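# Stack three bowed boards as arches on the marked rectangle

## Task

Pile all three curved boards on the rectangle drawn on the mat. Each board must sit centred over the one beneath it and lie with its concave side facing down, so it forms an arch. When finished, no other object on the table may be touching the pile, and the pile has to stay put without the robot holding it.

## Robot and tools

Robot: two arms, left_arm and right_arm, each with six joints and a parallel gripper. In every row and every per-joint list the joint order is waist, shoulder, elbow, wrist pitch, wrist yaw, wrist roll, then the gripper opening. A row always holds 14 numbers: the 7 for left_arm first, then the 7 for right_arm, even if only one arm is meant to move.

World frame: shared by both arms. The origin is on the table surface midway between the arms, +x runs out over the table, +z is up, and left_arm sits on the +y side. The names left and right do not refer to image sides. The gripper's fingers point along its own +z and close along its own y. The reported end_effector_position (metres) is the point between the pads, roughly 1 cm behind the tips, and it can be off, more so at long reach. Orientation is given as end_effector_quat_wxyz.

Scaling of row numbers: every value lies in [-1, 1]. Joint entries are offsets, not poses: 1.0 stands for 1.264 rad (waist), 1.32 (shoulder), 1.276 (elbow), 1.83 (wrist pitch), 1.686 (wrist yaw), 2.022 (wrist roll). The opening entry is absolute: +1 fully open, -1 closed. Stated joint ranges (rad): waist -2.880 to 2.880, shoulder 0.000 to 3.142, elbow 0.000 to 3.019, wrist pitch -1.693 to 1.571, wrist yaw -1.571 to 1.571, wrist roll -2.094 to 2.094. A real end may differ by up to 0.019 rad. An action that asks a joint to go more than 0.019 rad past a range end is refused for both arms. If the first action of a call fails that check, or any action is malformed, nothing in the call runs. A joint pushed past its true end stops there and the result reports "joint sent to its limit".

execute_actions(actions): a list of up to 15 actions. Each action is a table of up to 15 rows, one row per 1/30 s step; a short table repeats its last row to fill 15 steps (0.5 s). Joint offsets in every row are measured from the angles at the start of that action, not from the previous row. For a call's first action that means the last angles reported in the scene. An empty list just returns state and images.

move(target, speed, blocking): target is one 14-number row of the same layout. Its joint offsets are taken from the "Joint positions" in the latest result that printed them; the openings are sent at once. All joints travel together so they finish at the same moment, so the hand traces a curve. speed (rad/s, 0.01 to 2, default 0.5) caps the joint with the longest travel. The path lasts 0.5 to 10 s and does not avoid obstacles or the other arm. The result adds a "move:" line: the ending (done, off_target, moving, held, fault), limits=held or limits=none, and each arm's joint farthest from target. With blocking=false it returns after 0.5 s; poll with wait(0) and issue no other motion until the move has ended, or call stop (which brakes, needing some room).

wait(seconds, 0 to 10): the arms keep their last command. zoom_image(camera, region [x0,y0,x1,y1], max 504x504 px) enlarges part of cam_high, cam_low, cam_left_wrist or cam_right_wrist. show_instructions() shows the reference pages. finished_scene(scene, 1 or 2) ends the scene irreversibly and reports success; answering without a tool call ends everything.

Result lines: per-arm gripper pose; Joint positions and Joint velocities (rad, rad/s, then pad gap in m, 0.094 when fully open); Joint targets (what joints are currently being driven toward); grip_measured (opening on the command scale, each gripper offset by up to about 1 mm); "joint command not followed" when a clearance check altered targets; FAULT, MOTOR HOT (from 85 °C) and OVER-TEMPERATURE FAULT (at 100 °C the arm lets go and drops) lines.

Motion limits: each step keeps joint targets within a lead of the measured angle (waist 0.264, shoulder 0.32, elbow 0.276, wrist pitch 0.33, wrist yaw 0.186, wrist roll 0.522 rad), and scales targets back if they would move the hand over 70 mm. Large offsets therefore take several actions; finish leftover motion with a new command. Zero offsets can let an arm sag: in a reply's first call re-send offsets back to the desired angles, then zeros.

Gripping: to hold, command an opening about 0.03 below grip_measured; smaller gaps hold lighter. Pads exert roughly 50 to 62 N, less on parts thinner than about 2 mm. Holding loads heats motors, even while you think; the sim runs during your replies.

Avoid: dropping or knocking anything off the table, arms striking or pressing each other, fast impacts and pushing hard on contact (a target far past contact presses harder). Loose objects may get nudged and held parts briefly tugged. Release each board so it rests on its own before ending.

Each tool is called by a JSON object that holds its "name" and its "arguments".

## Session

{"name": "execute_actions", "arguments": {"actions": []}}

Scene clock: 0.00 s.
left_arm: end_effector_position=(+0.3882, -0.4449, +0.1739) grip_measured=-0.387 end_effector_quat_wxyz=(-0.068, +0.311, +0.667, -0.673) | right_arm: end_effector_position=(+0.5520, -0.8438, +0.2590) grip_measured=+1.000 end_effector_quat_wxyz=(+0.142, +0.848, +0.510, -0.003)
Joint names: [waist, shoulder, elbow, wrist pitch, wrist yaw, wrist roll]
Joint positions: left_arm=[-0.9    2.483  2.208  0.056  1.173 -1.032  0.029] | right_arm=[-0.714  2.182  2.429 -1.544  0.077  1.271  0.094]
Joint velocities: left_arm=[-0.015 -0.015 -0.012 -0.017 -0.051 -0.051 -0.001] | right_arm=[-0.015 -0.015  0.002 -0.007  0.007  0.051  0.   ]
Joint targets: left_arm=[-0.900 2.494 2.232 0.058 1.173 -1.032] | right_arm=[-0.714 2.167 2.458 -1.541 0.077 1.271]
camera_calibration (this result's frames):
cam_left_wrist: T_world_to_cam=[[-0.320143, 0.10103, 0.941967, 0.00584551], [-0.352943, 0.910001, -0.217555, 0.586477], [-0.87917, -0.402109, -0.255672, 0.332742], [0, 0, 0, 1]] pos_world=[0.501401, -0.400486, 0.207158]
cam_right_wrist: T_world_to_cam=[[-0.869681, 0.433619, -0.23586, 0.905397], [0.30197, 0.845346, 0.440687, 0.435094], [0.390473, 0.312034, -0.866121, 0.395819], [0, 0, 0, 1]] pos_world=[0.501464, -0.883911, 0.364633]

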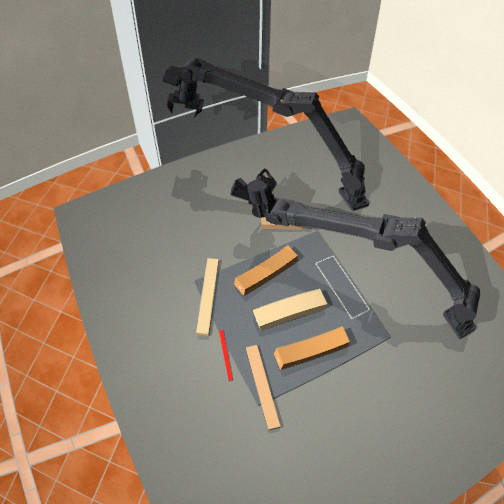

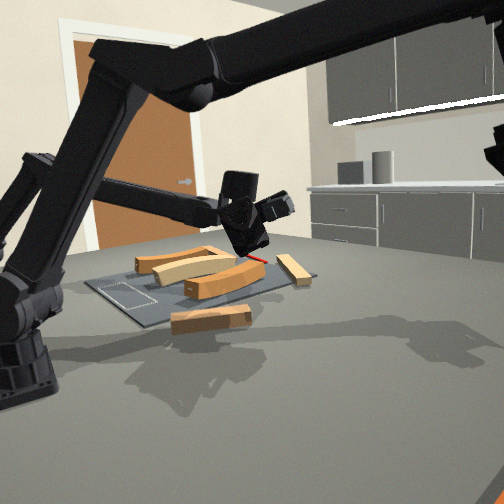

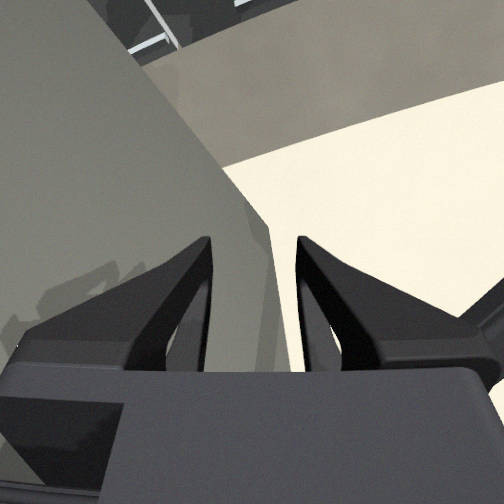

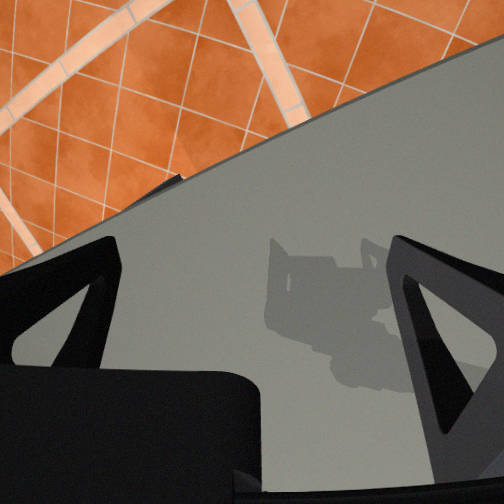

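{"name": "zoom_image", "arguments": {"camera": "cam_low", "region": [80,215,320,335]}}

{"name": "zoom_image", "arguments": {"camera": "cam_high", "region": [210,220,390,400]}}

Region (80, 215, 320, 335) of cam_low's 504x504 image, scaled by 2.100, with more detail than that image has.

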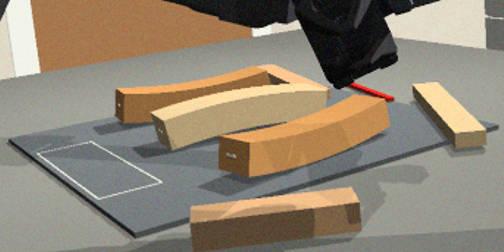

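Region (210, 220, 390, 400) of cam_high's 504x504 image, scaled by 2.800, with more detail than that image has.

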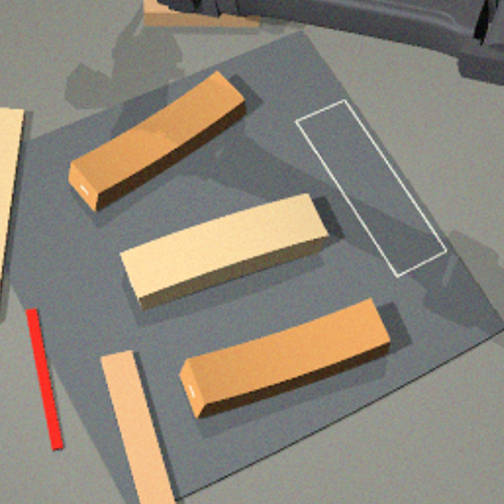

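{"name": "move", "arguments": {"target": [0.44,-0.8,-0.6,-0.75,-0.695,0.337,1,0,-0.8,-0.85,0.2,-0.045,-0.6,1], "speed": 1.2}}

Scene clock: 3.33 s.
left_arm: end_effector_position=(+0.4445, +0.1719, +0.2997) grip_measured=+1.000 end_effector_quat_wxyz=(+0.146, +0.002, +0.988, -0.057) | right_arm: end_effector_position=(+0.3470, -0.6249, +0.3794) grip_measured=+1.000 end_effector_quat_wxyz=(+0.271, +0.393, +0.873, -0.102)
Joint names: [waist, shoulder, elbow, wrist pitch, wrist yaw, wrist roll]
Joint positions: left_arm=[-0.338  1.402  1.45  -1.305  0.003 -0.361  0.094] | right_arm=[-0.714  1.132  1.348 -1.199  0.004  0.068  0.094]
Joint velocities: left_arm=[-0.005 -0.015  0.012  0.007 -0.081  0.081  0.   ] | right_arm=[ 0.005 -0.005  0.007  0.012  0.007 -0.007  0.   ]
Joint targets: left_arm=[-0.344 1.427 1.442 -1.317 0.002 -0.350] | right_arm=[-0.714 1.125 1.344 -1.178 0.001 0.058]
move: off_target (left_arm, right_arm); limits=none; left_arm: farthest joint: the shoulder, 0.025 radians from its target (1.056 radians at the start); right_arm: farthest joint: the wrist pitch, 0.021 radians from its target (0.366 radians at the start)
camera_calibration (this result's frames):
cam_left_wrist: T_world_to_cam=[[-0.0171691, -0.993256, 0.114665, 0.144412], [-0.946637, 0.0530633, 0.317903, 0.323127], [-0.321844, -0.103088, -0.941164, 0.568756], [0, 0, 0, 1]] pos_world=[0.491414, 0.184924, 0.41601]
cam_right_wrist: T_world_to_cam=[[-0.738256, -0.673836, -0.0303889, -0.155057], [-0.674501, 0.73714, 0.0408941, 0.68175], [-0.00515506, 0.0506877, -0.998701, 0.536063], [0, 0, 0, 1]] pos_world=[0.348133, -0.6342, 0.502776]

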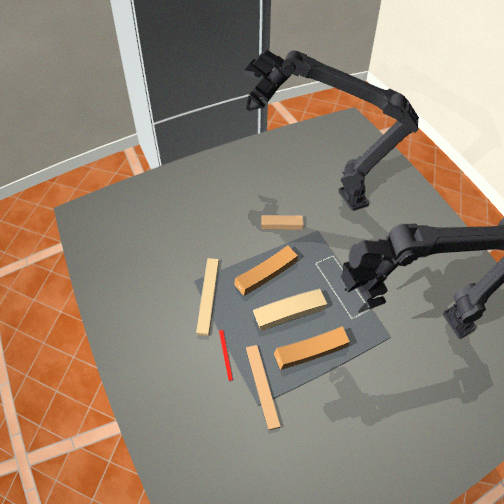

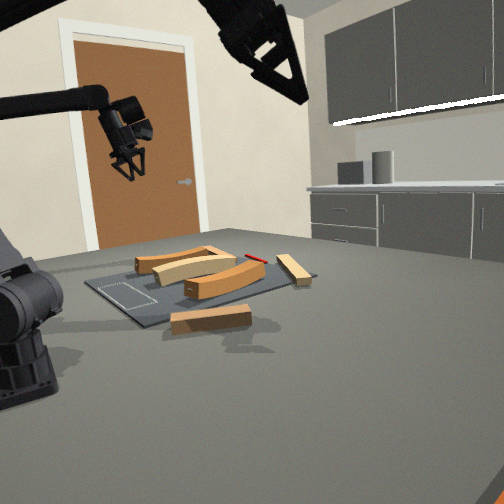

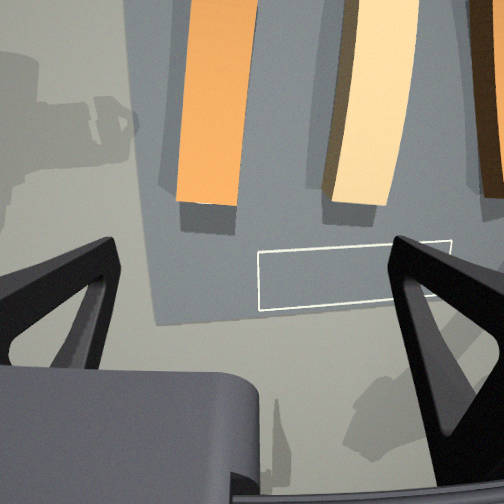

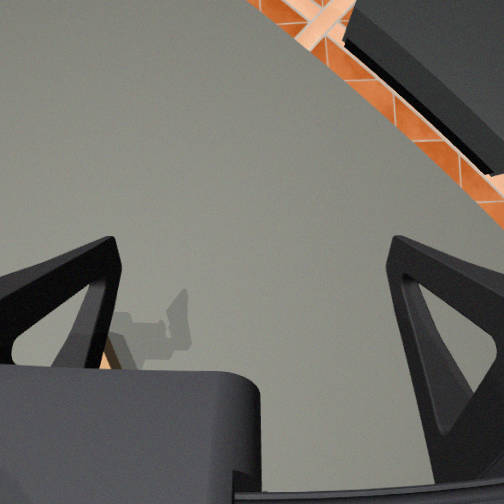

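{"name": "move", "arguments": {"target": [0.055,0.394,0.147,0.03,0,0.1,1,0.8,0,0.03,-0.15,0,0.327,1], "speed": 1.1}}

Scene clock: 6.20 s.
left_arm: end_effector_position=(+0.5390, +0.1754, +0.0999) grip_measured=+1.000 end_effector_quat_wxyz=(-0.005, +0.065, +0.998, -0.000) | right_arm: end_effector_position=(+0.4033, -0.2335, +0.3510) grip_measured=+1.000 end_effector_quat_wxyz=(+0.144, +0.234, +0.959, +0.073)
Joint names: [waist, shoulder, elbow, wrist pitch, wrist yaw, wrist roll]
Joint positions: left_arm=[-0.273  1.906  1.587 -1.262  0.003 -0.169  0.094] | right_arm=[ 0.303  1.132  1.348 -1.462  0.004  0.719  0.094]
Joint velocities: left_arm=[-0.005 -0.005  0.007  0.012  0.022  0.022  0.   ] | right_arm=[-0.034 -0.005  0.002  0.022  0.022 -0.066  0.   ]
Joint targets: left_arm=[-0.268 1.922 1.637 -1.251 0.003 -0.159] | right_arm=[0.297 1.132 1.386 -1.473 0.004 0.729]
move: off_target (left_arm, right_arm); limits=none; left_arm: farthest joint: the elbow, 0.051 radians from its target (0.188 radians at the start); right_arm: farthest joint: the elbow, 0.039 radians from its target (0.039 radians at the start)
camera_calibration (this result's frames):
cam_left_wrist: T_world_to_cam=[[-0.126132, -0.992008, 0.00332346, 0.242146], [-0.801243, 0.10385, 0.589258, 0.361614], [-0.584894, 0.0716612, -0.807938, 0.509286], [0, 0, 0, 1]] pos_world=[0.618161, 0.166161, 0.197583]
cam_right_wrist: T_world_to_cam=[[-0.423048, -0.882564, -0.205209, 0.034849], [-0.871398, 0.334189, 0.359143, 0.306043], [-0.248388, 0.330754, -0.910442, 0.620735], [0, 0, 0, 1]] pos_world=[0.435611, -0.27683, 0.462381]

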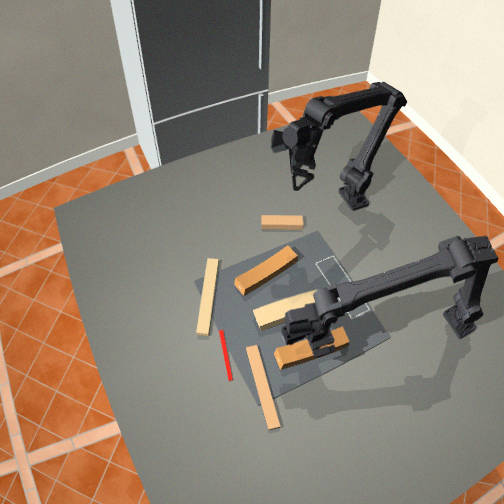

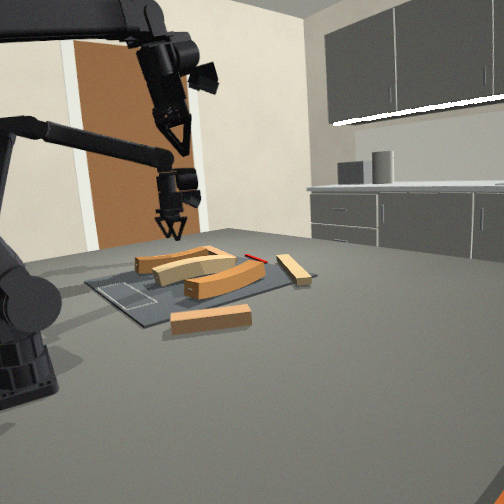

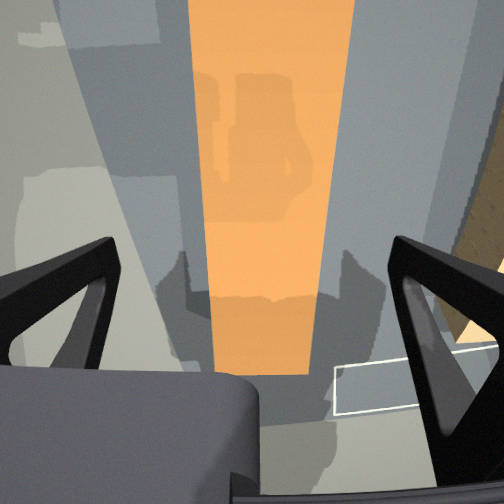

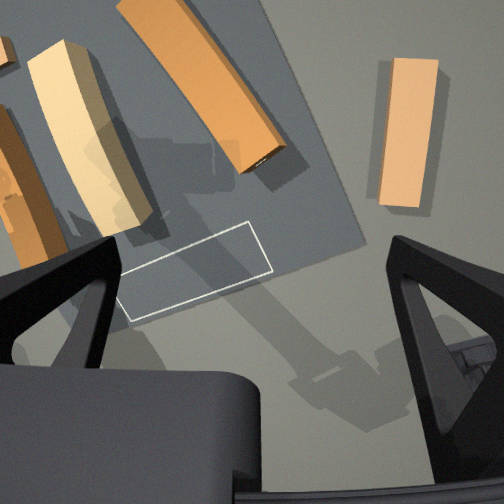

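{"name": "move", "arguments": {"target": [-0.014,0.075,-0.07,0.1,0,-0.011,0.75,0,0,0.03,0,0,0,1], "speed": 0.3}}

Scene clock: 8.23 s.
left_arm: end_effector_position=(+0.5395, +0.1682, +0.0274) grip_measured=+0.752 end_effector_quat_wxyz=(-0.002, +0.065, +0.998, -0.001) | right_arm: end_effector_position=(+0.4033, -0.2335, +0.3510) grip_measured=+1.000 end_effector_quat_wxyz=(+0.144, +0.235, +0.959, +0.073)
Joint names: [waist, shoulder, elbow, wrist pitch, wrist yaw, wrist roll]
Joint positions: left_arm=[-0.285  1.982  1.5   -1.091  0.003 -0.181  0.082] | right_arm=[ 0.303  1.132  1.348 -1.462  0.004  0.72   0.094]
Joint velocities: left_arm=[-0.015  0.005 -0.012 -0.007 -0.022 -0.037 -0.   ] | right_arm=[-0.005 -0.005  0.022 -0.002  0.022 -0.095  0.   ]
Joint targets: left_arm=[-0.290 2.005 1.497 -1.079 0.003 -0.192] | right_arm=[0.303 1.132 1.386 -1.462 0.004 0.719]
move: off_target (left_arm, right_arm); limits=none; left_arm: farthest joint: the shoulder, 0.023 radians from its target (0.099 radians at the start); right_arm: farthest joint: the elbow, 0.039 radians from its target (0.039 radians at the start)
camera_calibration (this result's frames):
cam_left_wrist: T_world_to_cam=[[-0.125784, -0.992047, 0.00466135, 0.235056], [-0.805757, 0.104903, 0.582882, 0.407878], [-0.578735, 0.0695613, -0.812544, 0.448615], [0, 0, 0, 1]] pos_world=[0.617846, 0.159193, 0.125679]
cam_right_wrist: T_world_to_cam=[[-0.423697, -0.882209, -0.205396, 0.0352591], [-0.871136, 0.334734, 0.35927, 0.30602], [-0.248199, 0.331149, -0.91035, 0.620719], [0, 0, 0, 1]] pos_world=[0.435586, -0.27688, 0.462369]

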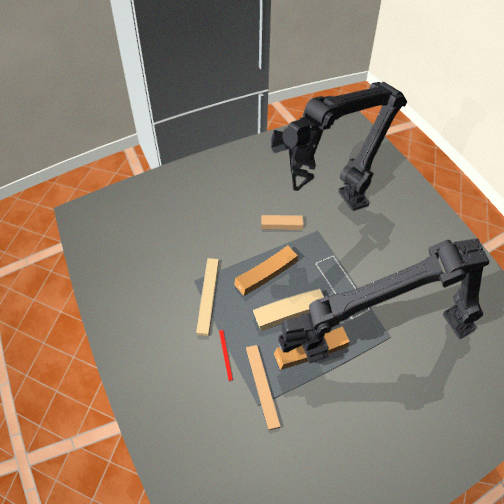

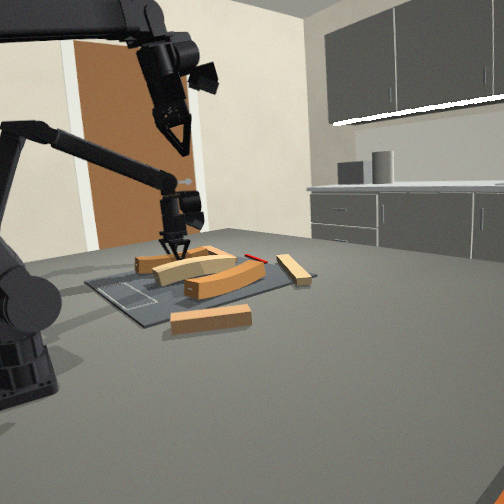

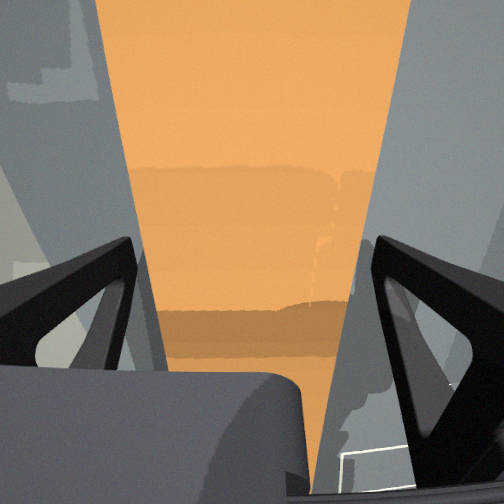

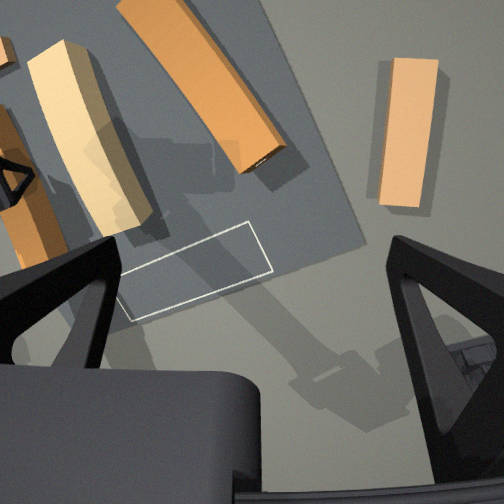

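{"name": "execute_actions", "arguments": {"actions": [[[0,0.026,0,0,0,0,0.7,0,0,0.03,0,0,0,1],[0,0.026,0,0,0,0,0.65,0,0,0.03,0,0,0,1],[0,0.026,0,0,0,0,0.6,0,0,0.03,0,0,0,1],[0,0.026,0,0,0,0,0.55,0,0,0.03,0,0,0,1],[0,0.026,0,0,0,0,0.5,0,0,0.03,0,0,0,1],[0,0.026,0,0,0,0,0.45,0,0,0.03,0,0,0,1],[0,0.026,0,0,0,0,0.4,0,0,0.03,0,0,0,1],[0,0.026,0,0,0,0,0.36,0,0,0.03,0,0,0,1],[0,0.026,0,0,0,0,0.32,0,0,0.03,0,0,0,1],[0,0.026,0,0,0,0,0.29,0,0,0.03,0,0,0,1],[0,0.026,0,0,0,0,0.26,0,0,0.03,0,0,0,1],[0,0.026,0,0,0,0,0.23,0,0,0.03,0,0,0,1],[0,0.026,0,0,0,0,0.2,0,0,0.03,0,0,0,1],[0,0.026,0,0,0,0,0.17,0,0,0.03,0,0,0,1],[0,0.026,0,0,0,0,0.14,0,0,0.03,0,0,0,1]]]}}

{"name": "wait", "arguments": {"seconds": 0.2}}

Scene clock: 9.13 s.
left_arm: end_effector_position=(+0.5397, +0.1689, +0.0274) grip_measured=+0.219 end_effector_quat_wxyz=(-0.001, +0.064, +0.998, +0.000) | right_arm: end_effector_position=(+0.4033, -0.2335, +0.3510) grip_measured=+1.000 end_effector_quat_wxyz=(+0.144, +0.235, +0.959, +0.073)
Joint names: [waist, shoulder, elbow, wrist pitch, wrist yaw, wrist roll]
Joint positions: left_arm=[-0.284  1.982  1.5   -1.091 -0.    -0.181  0.057] | right_arm=[ 0.303  1.132  1.348 -1.462  0.004  0.72   0.094]
Joint velocities: left_arm=[-0.005  0.005  0.007  0.007 -0.051  0.037  0.001] | right_arm=[-0.024 -0.005 -0.007 -0.007  0.037 -0.022  0.   ]
Joint targets: left_arm=[-0.285 2.016 1.500 -1.091 0.003 -0.181] | right_arm=[0.303 1.132 1.386 -1.462 0.004 0.720]
camera_calibration (this result's frames):
cam_left_wrist: T_world_to_cam=[[-0.125415, -0.992102, 0.00203635, 0.235604], [-0.806271, 0.103119, 0.582489, 0.408567], [-0.578099, 0.0714109, -0.812836, 0.448042], [0, 0, 0, 1]] pos_world=[0.617976, 0.159617, 0.12572]
cam_right_wrist: T_world_to_cam=[[-0.423697, -0.882209, -0.205396, 0.0352591], [-0.871136, 0.334734, 0.35927, 0.30602], [-0.248199, 0.331149, -0.91035, 0.620719], [0, 0, 0, 1]] pos_world=[0.435586, -0.27688, 0.462369]

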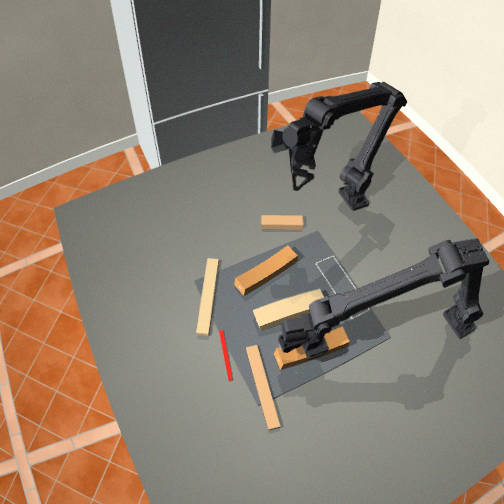

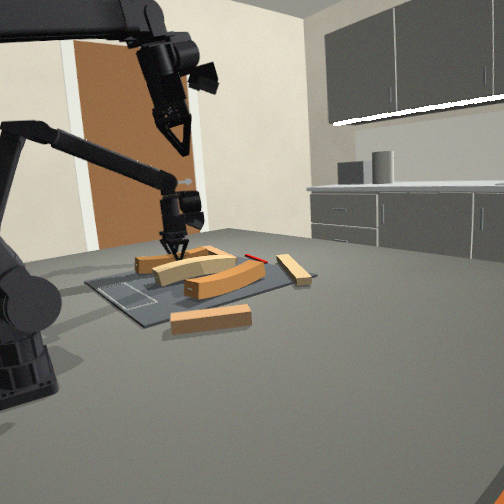

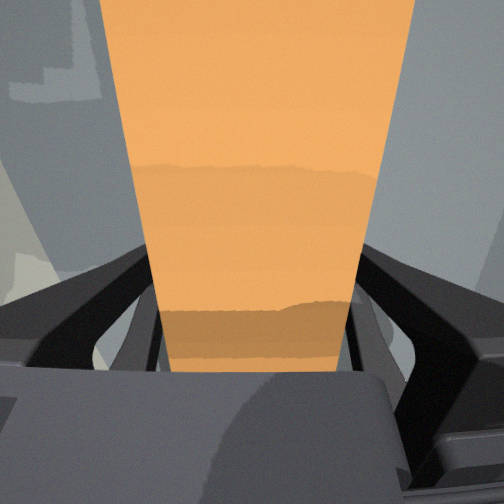

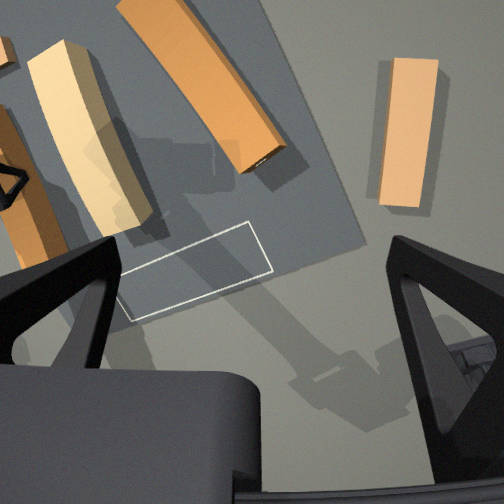

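Scene clock: 9.33 s.
left_arm: end_effector_position=(+0.5397, +0.1689, +0.0274) grip_measured=+0.219 end_effector_quat_wxyz=(-0.001, +0.064, +0.998, +0.000) | right_arm: end_effector_position=(+0.4033, -0.2335, +0.3510) grip_measured=+1.000 end_effector_quat_wxyz=(+0.144, +0.235, +0.959, +0.073)
Joint names: [waist, shoulder, elbow, wrist pitch, wrist yaw, wrist roll]
Joint positions: left_arm=[-0.284  1.982  1.5   -1.091 -0.    -0.181  0.057] | right_arm=[ 0.303  1.132  1.348 -1.462  0.004  0.72   0.094]
Joint velocities: left_arm=[ 0.015  0.005 -0.017  0.002  0.051 -0.037 -0.001] | right_arm=[-0.015 -0.005  0.007  0.007  0.037  0.007  0.   ]
Joint targets: left_arm=[-0.285 2.016 1.500 -1.091 0.003 -0.181] | right_arm=[0.303 1.132 1.386 -1.462 0.004 0.720]
wait: 0.20 s; at rest by 0.17 s
camera_calibration (this result's frames):
cam_left_wrist: T_world_to_cam=[[-0.125415, -0.992102, 0.00203635, 0.235604], [-0.806271, 0.103119, 0.582489, 0.408567], [-0.578099, 0.0714109, -0.812836, 0.448042], [0, 0, 0, 1]] pos_world=[0.617976, 0.159617, 0.12572]
cam_right_wrist: T_world_to_cam=[[-0.423697, -0.882209, -0.205396, 0.0352591], [-0.871136, 0.334734, 0.35927, 0.30602], [-0.248199, 0.331149, -0.91035, 0.620719], [0, 0, 0, 1]] pos_world=[0.435586, -0.27688, 0.462369]

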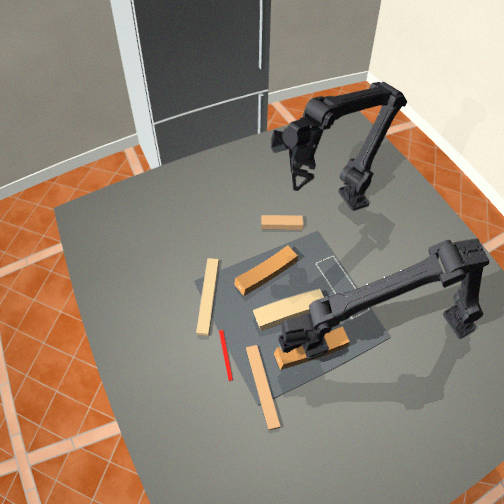

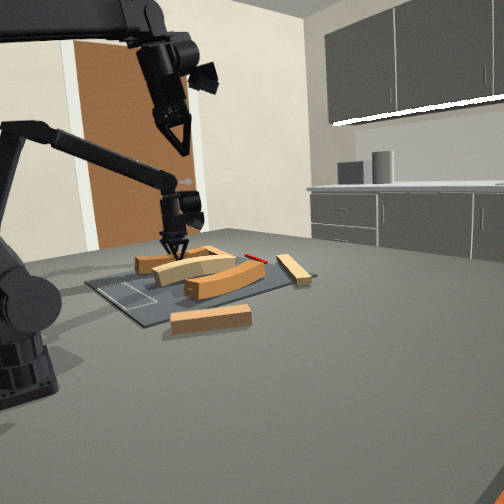

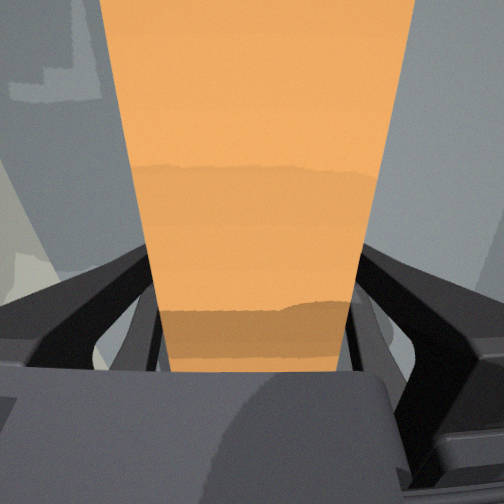

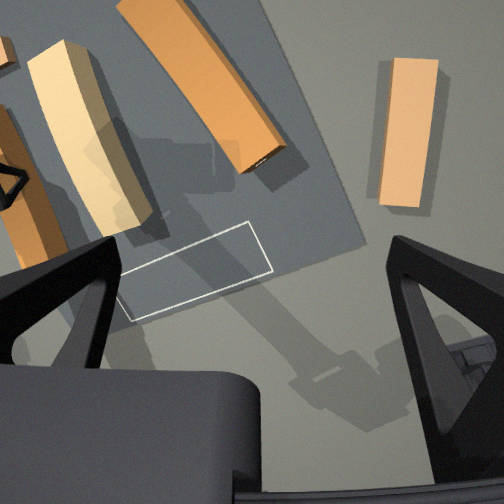

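{"name": "move", "arguments": {"target": [0,-0.8,-0.35,0.25,0,0.095,0.14,0,0.15,0.1,0,0,0,1], "speed": 0.9}}

Scene clock: 11.80 s.
left_arm: end_effector_position=(+0.4107, +0.2102, +0.3873) grip_measured=+0.219 end_effector_quat_wxyz=(+0.480, +0.135, +0.863, -0.075) | right_arm: end_effector_position=(+0.4516, -0.2217, +0.3070) grip_measured=+1.000 end_effector_quat_wxyz=(+0.088, +0.237, +0.967, +0.044)
Joint names: [waist, shoulder, elbow, wrist pitch, wrist yaw, wrist roll]
Joint positions: left_arm=[-0.284  0.928  1.04  -0.667 -0.    -0.     0.057] | right_arm=[ 0.303  1.323  1.412 -1.462  0.004  0.72   0.094]
Joint velocities: left_arm=[ 0.005 -0.005  0.002  0.002  0.007 -0.037  0.001] | right_arm=[-0.015  0.005  0.022 -0.002 -0.007 -0.051  0.   ]
Joint targets: left_arm=[-0.284 0.926 1.053 -0.633 0.000 0.011] | right_arm=[0.303 1.330 1.475 -1.462 0.004 0.720]
move: off_target (left_arm, right_arm); limits=none; left_arm: farthest joint: the wrist pitch, 0.034 radians from its target (0.457 radians at the start); right_arm: farthest joint: the elbow, 0.064 radians from its target (0.128 radians at the start)
camera_calibration (this result's frames):
cam_left_wrist: T_world_to_cam=[[-0.305641, -0.952138, 0.00408875, 0.324536], [-0.878821, 0.280448, -0.386034, 0.458336], [0.366411, -0.121581, -0.922475, 0.35826], [0, 0, 0, 1]] pos_world=[0.370716, 0.224022, 0.506092]
cam_right_wrist: T_world_to_cam=[[-0.444153, -0.887223, -0.124754, 0.0404699], [-0.820763, 0.34708, 0.453744, 0.310897], [-0.359273, 0.303926, -0.882356, 0.624245], [0, 0, 0, 1]] pos_world=[0.497422, -0.261724, 0.414787]

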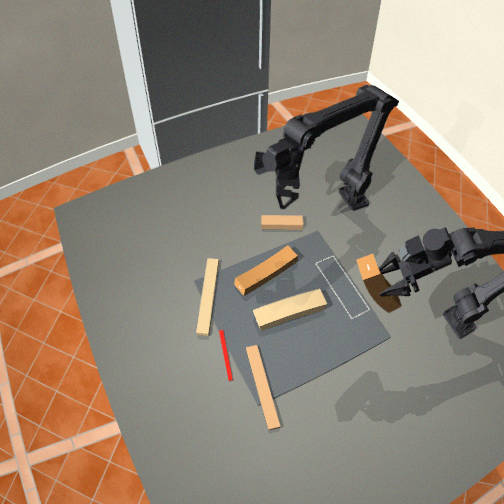

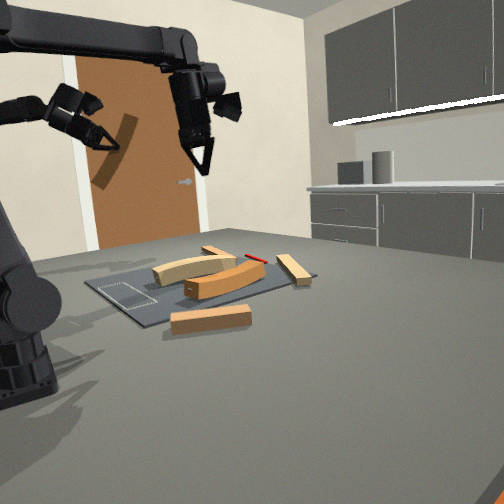

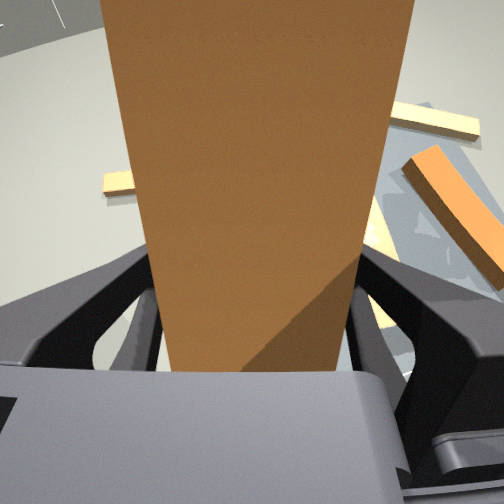

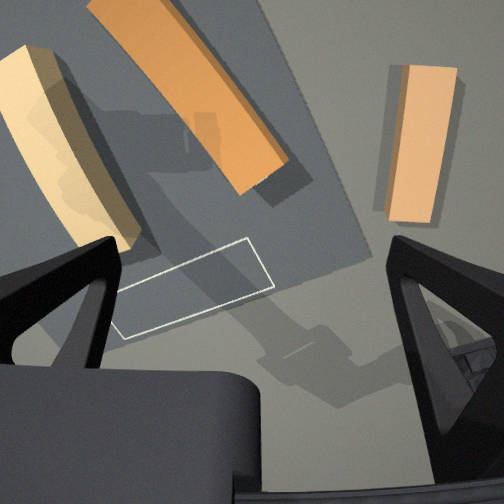

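{"name": "move", "arguments": {"target": [-0.943,-0.43,-0.337,0.26,0,0,0.14,0.288,0.462,0.24,0.093,0,0,1], "speed": 1.0}}

Scene clock: 13.93 s.
left_arm: end_effector_position=(+0.0131, +0.0317, +0.4144) grip_measured=+0.220 end_effector_quat_wxyz=(+0.513, +0.487, +0.518, -0.482) | right_arm: end_effector_position=(+0.5210, +0.0129, +0.1058) grip_measured=+1.000 end_effector_quat_wxyz=(-0.005, +0.055, +0.998, -0.007)
Joint names: [waist, shoulder, elbow, wrist pitch, wrist yaw, wrist roll]
Joint positions: left_arm=[-1.481  0.377  0.599 -0.233  0.002  0.     0.057] | right_arm=[ 0.672  1.944  1.661 -1.305  0.004  0.72   0.094]
Joint velocities: left_arm=[-0.015  0.015 -0.012  0.012  0.051 -0.022 -0.001] | right_arm=[ 0.005 -0.005  0.007  0.012 -0.007 -0.007  0.   ]
Joint targets: left_arm=[-1.476 0.360 0.610 -0.191 -0.000 -0.000] | right_arm=[0.667 1.933 1.718 -1.292 0.004 0.720]
move: off_target (left_arm, right_arm); limits=none; left_arm: farthest joint: the wrist pitch, 0.042 radians from its target (0.476 radians at the start); right_arm: farthest joint: the elbow, 0.057 radians from its target (0.306 radians at the start)
camera_calibration (this result's frames):
cam_left_wrist: T_world_to_cam=[[-0.998225, -0.0594864, 0.00292844, 0.0141776], [-0.0374128, 0.588038, -0.807967, 0.32345], [0.046341, -0.806643, -0.58922, 0.394962], [0, 0, 0, 1]] pos_world=[0.00795067, 0.129236, 0.494015]
cam_right_wrist: T_world_to_cam=[[-0.104064, -0.99446, 0.0148124, 0.0637714], [-0.798117, 0.0923858, 0.595377, 0.354246], [-0.593447, 0.0501351, -0.80331, 0.517273], [0, 0, 0, 1]] pos_world=[0.59634, 0.00475732, 0.203677]

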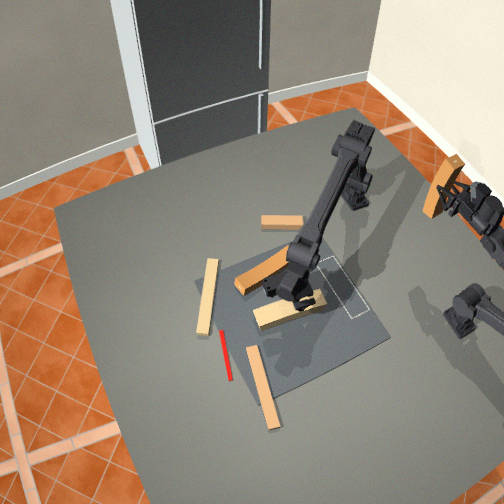

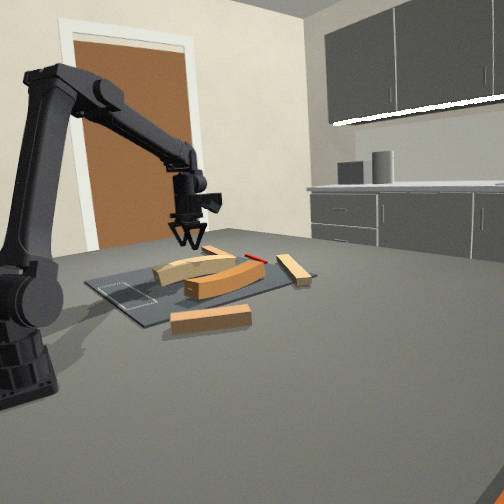

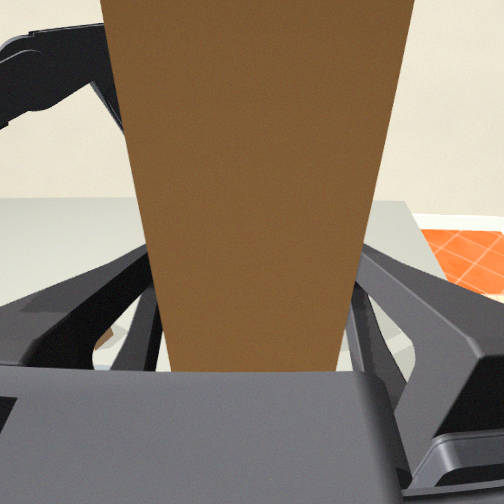

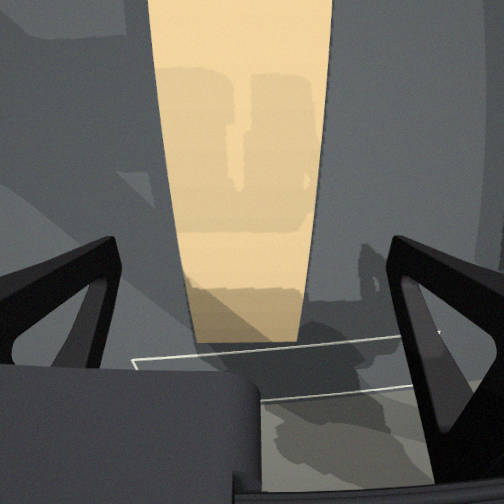

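{"name": "move", "arguments": {"target": [0,-0.011,0.05,0.02,0,0,0.14,0.011,0.046,-0.084,0.104,0,0,0.75], "speed": 0.3}}

Scene clock: 15.33 s.
left_arm: end_effector_position=(+0.0131, +0.0311, +0.4105) grip_measured=+0.220 end_effector_quat_wxyz=(+0.511, +0.489, +0.520, -0.480) | right_arm: end_effector_position=(+0.5188, +0.0143, +0.0350) grip_measured=+0.752 end_effector_quat_wxyz=(-0.001, +0.053, +0.999, -0.003)
Joint names: [waist, shoulder, elbow, wrist pitch, wrist yaw, wrist roll]
Joint positions: left_arm=[-1.481  0.377  0.593 -0.234  0.002  0.     0.057] | right_arm=[ 0.676  2.002  1.555 -1.128  0.004  0.72   0.082]
Joint velocities: left_arm=[ 0.005  0.005 -0.027  0.002  0.022 -0.007 -0.   ] | right_arm=[-0.015 -0.015 -0.002 -0.017 -0.066  0.007 -0.001]
Joint targets: left_arm=[-1.481 0.362 0.662 -0.196 0.002 0.000] | right_arm=[0.685 2.005 1.554 -1.114 0.004 0.720]
move: off_target (left_arm); limits=none; left_arm: farthest joint: the elbow, 0.070 radians from its target (0.064 radians at the start); right_arm: farthest joint: the wrist pitch, 0.014 radians from its target (0.190 radians at the start)
camera_calibration (this result's frames):
cam_left_wrist: T_world_to_cam=[[-0.998224, -0.0595065, 0.00295574, 0.0141805], [-0.037764, 0.593561, -0.803902, 0.318841], [0.046083, -0.802586, -0.594754, 0.394398], [0, 0, 0, 1]] pos_world=[0.00802099, 0.12813, 0.490845]
cam_right_wrist: T_world_to_cam=[[-0.0999956, -0.994963, 0.00707256, 0.0642131], [-0.80422, 0.0850069, 0.58822, 0.39802], [-0.585859, 0.0531316, -0.80867, 0.455253], [0, 0, 0, 1]] pos_world=[0.59323, 0.00586694, 0.133571]

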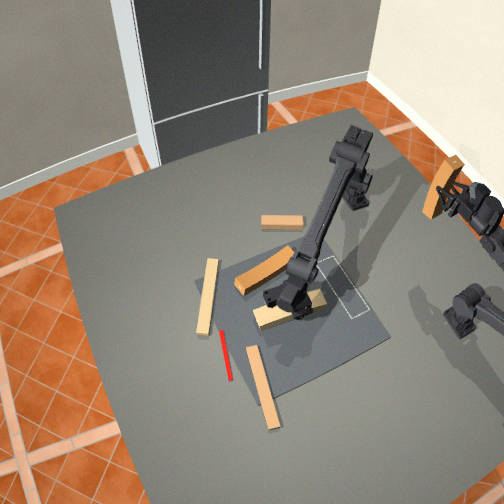

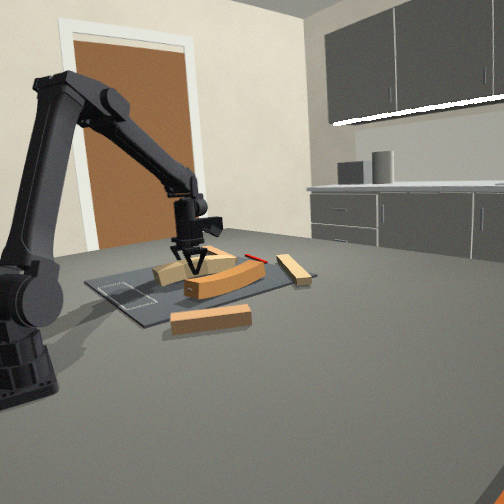

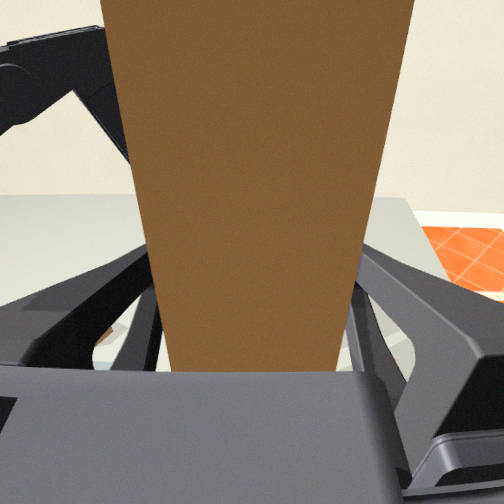

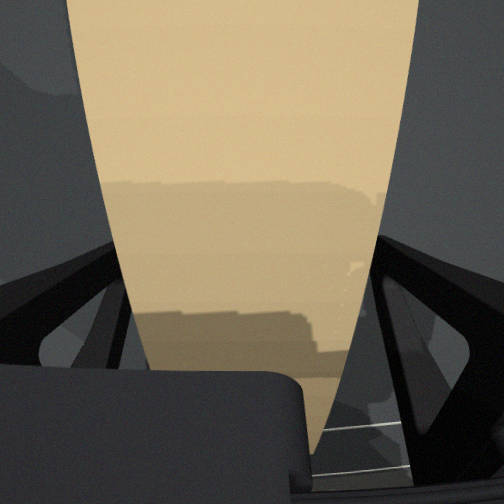

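{"name": "execute_actions", "arguments": {"actions": [[[0,-0.011,0.055,0.02,0,0,0.14,0.011,0,0.01,0,0,0,0.7],[0,-0.011,0.055,0.02,0,0,0.14,0.011,0,0.01,0,0,0,0.66],[0,-0.011,0.055,0.02,0,0,0.14,0.011,0,0.01,0,0,0,0.62],[0,-0.011,0.055,0.02,0,0,0.14,0.011,0,0.01,0,0,0,0.58],[0,-0.011,0.055,0.02,0,0,0.14,0.011,0,0.01,0,0,0,0.54],[0,-0.011,0.055,0.02,0,0,0.14,0.011,0,0.01,0,0,0,0.5],[0,-0.011,0.055,0.02,0,0,0.14,0.011,0,0.01,0,0,0,0.46],[0,-0.011,0.055,0.02,0,0,0.14,0.011,0,0.01,0,0,0,0.42],[0,-0.011,0.055,0.02,0,0,0.14,0.011,0,0.01,0,0,0,0.39],[0,-0.011,0.055,0.02,0,0,0.14,0.011,0,0.01,0,0,0,0.36],[0,-0.011,0.055,0.02,0,0,0.14,0.011,0,0.01,0,0,0,0.33],[0,-0.011,0.055,0.02,0,0,0.14,0.011,0,0.01,0,0,0,0.3],[0,-0.011,0.055,0.02,0,0,0.14,0.011,0,0.01,0,0,0,0.27],[0,-0.011,0.055,0.02,0,0,0.14,0.011,0,0.01,0,0,0,0.24],[0,-0.011,0.055,0.02,0,0,0.14,0.011,0,0.01,0,0,0,0.2]]]}}

{"name": "wait", "arguments": {"seconds": 0.2}}

Scene clock: 16.20 s.
left_arm: end_effector_position=(+0.0131, +0.0311, +0.4105) grip_measured=+0.220 end_effector_quat_wxyz=(+0.511, +0.489, +0.520, -0.480) | right_arm: end_effector_position=(+0.5171, +0.0168, +0.0350) grip_measured=+0.291 end_effector_quat_wxyz=(-0.001, +0.051, +0.999, -0.003)
Joint names: [waist, shoulder, elbow, wrist pitch, wrist yaw, wrist roll]
Joint positions: left_arm=[-1.481  0.377  0.593 -0.234  0.002  0.     0.057] | right_arm=[ 0.681  2.002  1.555 -1.128  0.004  0.72   0.061]
Joint velocities: left_arm=[ 0.005  0.005 -0.002  0.012 -0.037  0.051 -0.   ] | right_arm=[-0.015 -0.015  0.012 -0.002 -0.037 -0.037 -0.001]
Joint targets: left_arm=[-1.481 0.362 0.663 -0.197 0.002 0.000] | right_arm=[0.690 2.002 1.567 -1.128 0.005 0.720]
camera_calibration (this result's frames):
cam_left_wrist: T_world_to_cam=[[-0.998224, -0.0595065, 0.00295574, 0.0141805], [-0.037764, 0.593561, -0.803902, 0.318841], [0.046083, -0.802586, -0.594754, 0.394398], [0, 0, 0, 1]] pos_world=[0.00802099, 0.12813, 0.490845]
cam_right_wrist: T_world_to_cam=[[-0.0950606, -0.995448, 0.00678418, 0.0639209], [-0.804502, 0.0808363, 0.588424, 0.396648], [-0.586294, 0.050478, -0.808524, 0.454387], [0, 0, 0, 1]] pos_world=[0.591585, 0.00862981, 0.133552]

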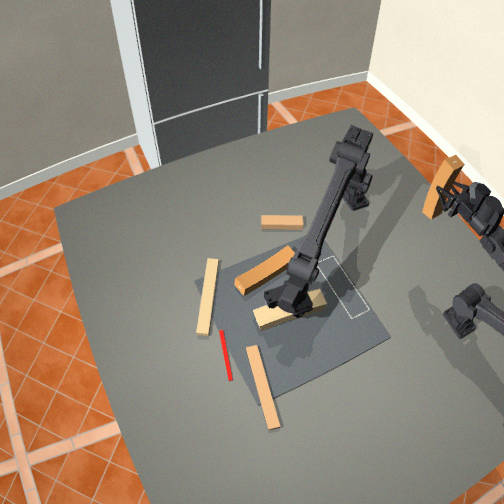

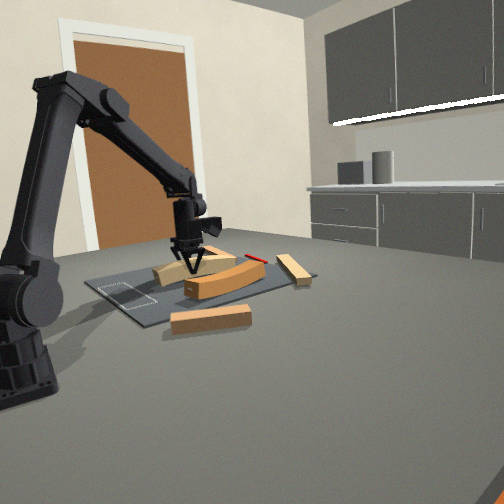

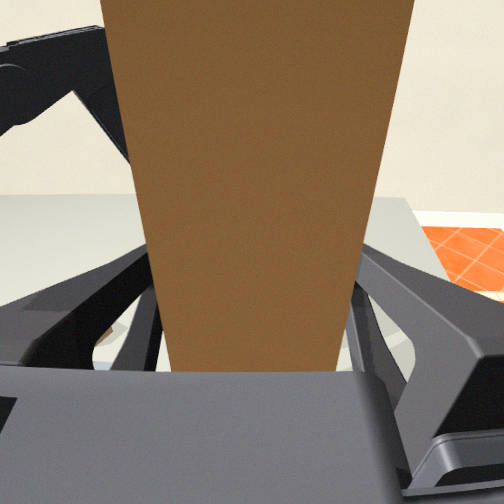

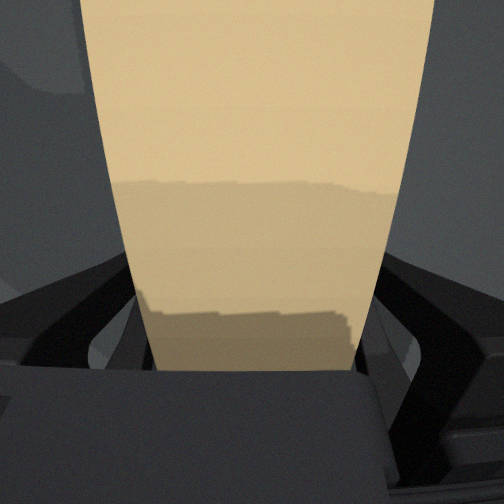

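Scene clock: 16.40 s.
left_arm: end_effector_position=(+0.0131, +0.0311, +0.4105) grip_measured=+0.220 end_effector_quat_wxyz=(+0.511, +0.489, +0.520, -0.480) | right_arm: end_effector_position=(+0.5171, +0.0168, +0.0350) grip_measured=+0.291 end_effector_quat_wxyz=(-0.001, +0.051, +0.999, -0.003)
Joint names: [waist, shoulder, elbow, wrist pitch, wrist yaw, wrist roll]
Joint positions: left_arm=[-1.481  0.377  0.593 -0.234  0.002  0.     0.057] | right_arm=[ 0.681  2.002  1.555 -1.128  0.004  0.72   0.061]
Joint velocities: left_arm=[-0.005  0.005 -0.017  0.002  0.007 -0.022 -0.   ] | right_arm=[-0.015 -0.005 -0.017  0.017  0.051 -0.022 -0.001]
Joint targets: left_arm=[-1.481 0.362 0.663 -0.197 0.002 0.000] | right_arm=[0.690 2.002 1.567 -1.128 0.005 0.720]
wait: 0.20 s; at rest by 0.17 s
camera_calibration (this result's frames):
cam_left_wrist: T_world_to_cam=[[-0.998224, -0.0595065, 0.00295574, 0.0141805], [-0.037764, 0.593561, -0.803902, 0.318841], [0.046083, -0.802586, -0.594754, 0.394398], [0, 0, 0, 1]] pos_world=[0.00802099, 0.12813, 0.490845]
cam_right_wrist: T_world_to_cam=[[-0.0950606, -0.995448, 0.00678418, 0.0639209], [-0.804502, 0.0808363, 0.588424, 0.396648], [-0.586294, 0.050478, -0.808524, 0.454387], [0, 0, 0, 1]] pos_world=[0.591585, 0.00862981, 0.133552]

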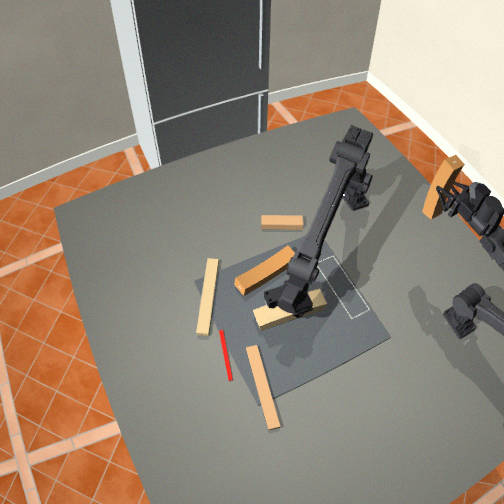

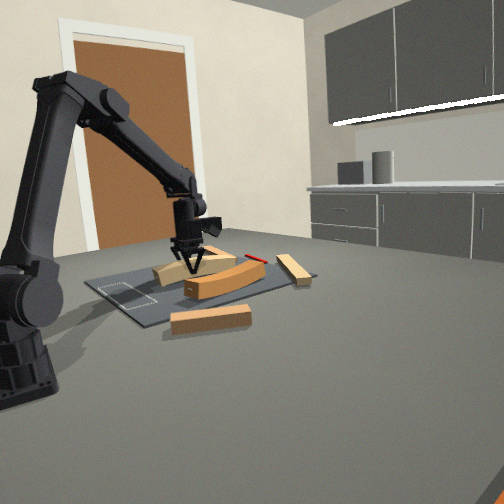

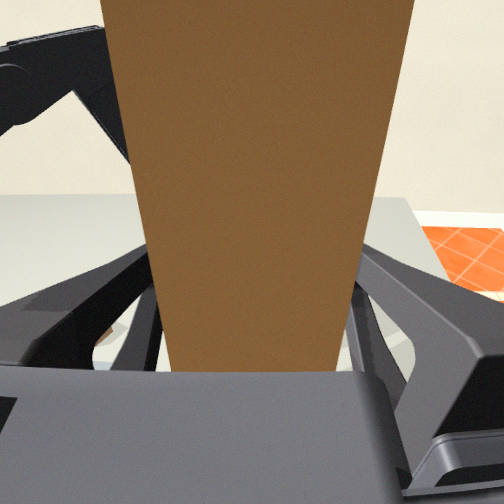

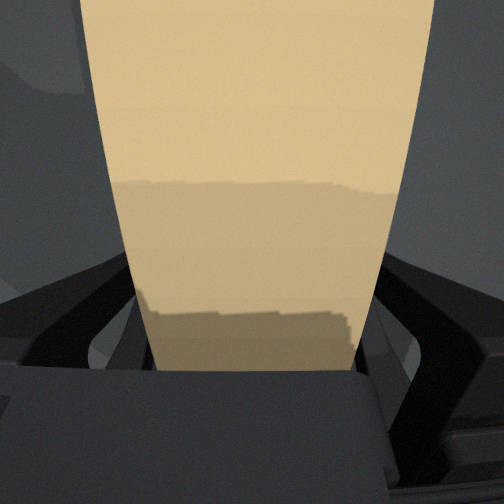

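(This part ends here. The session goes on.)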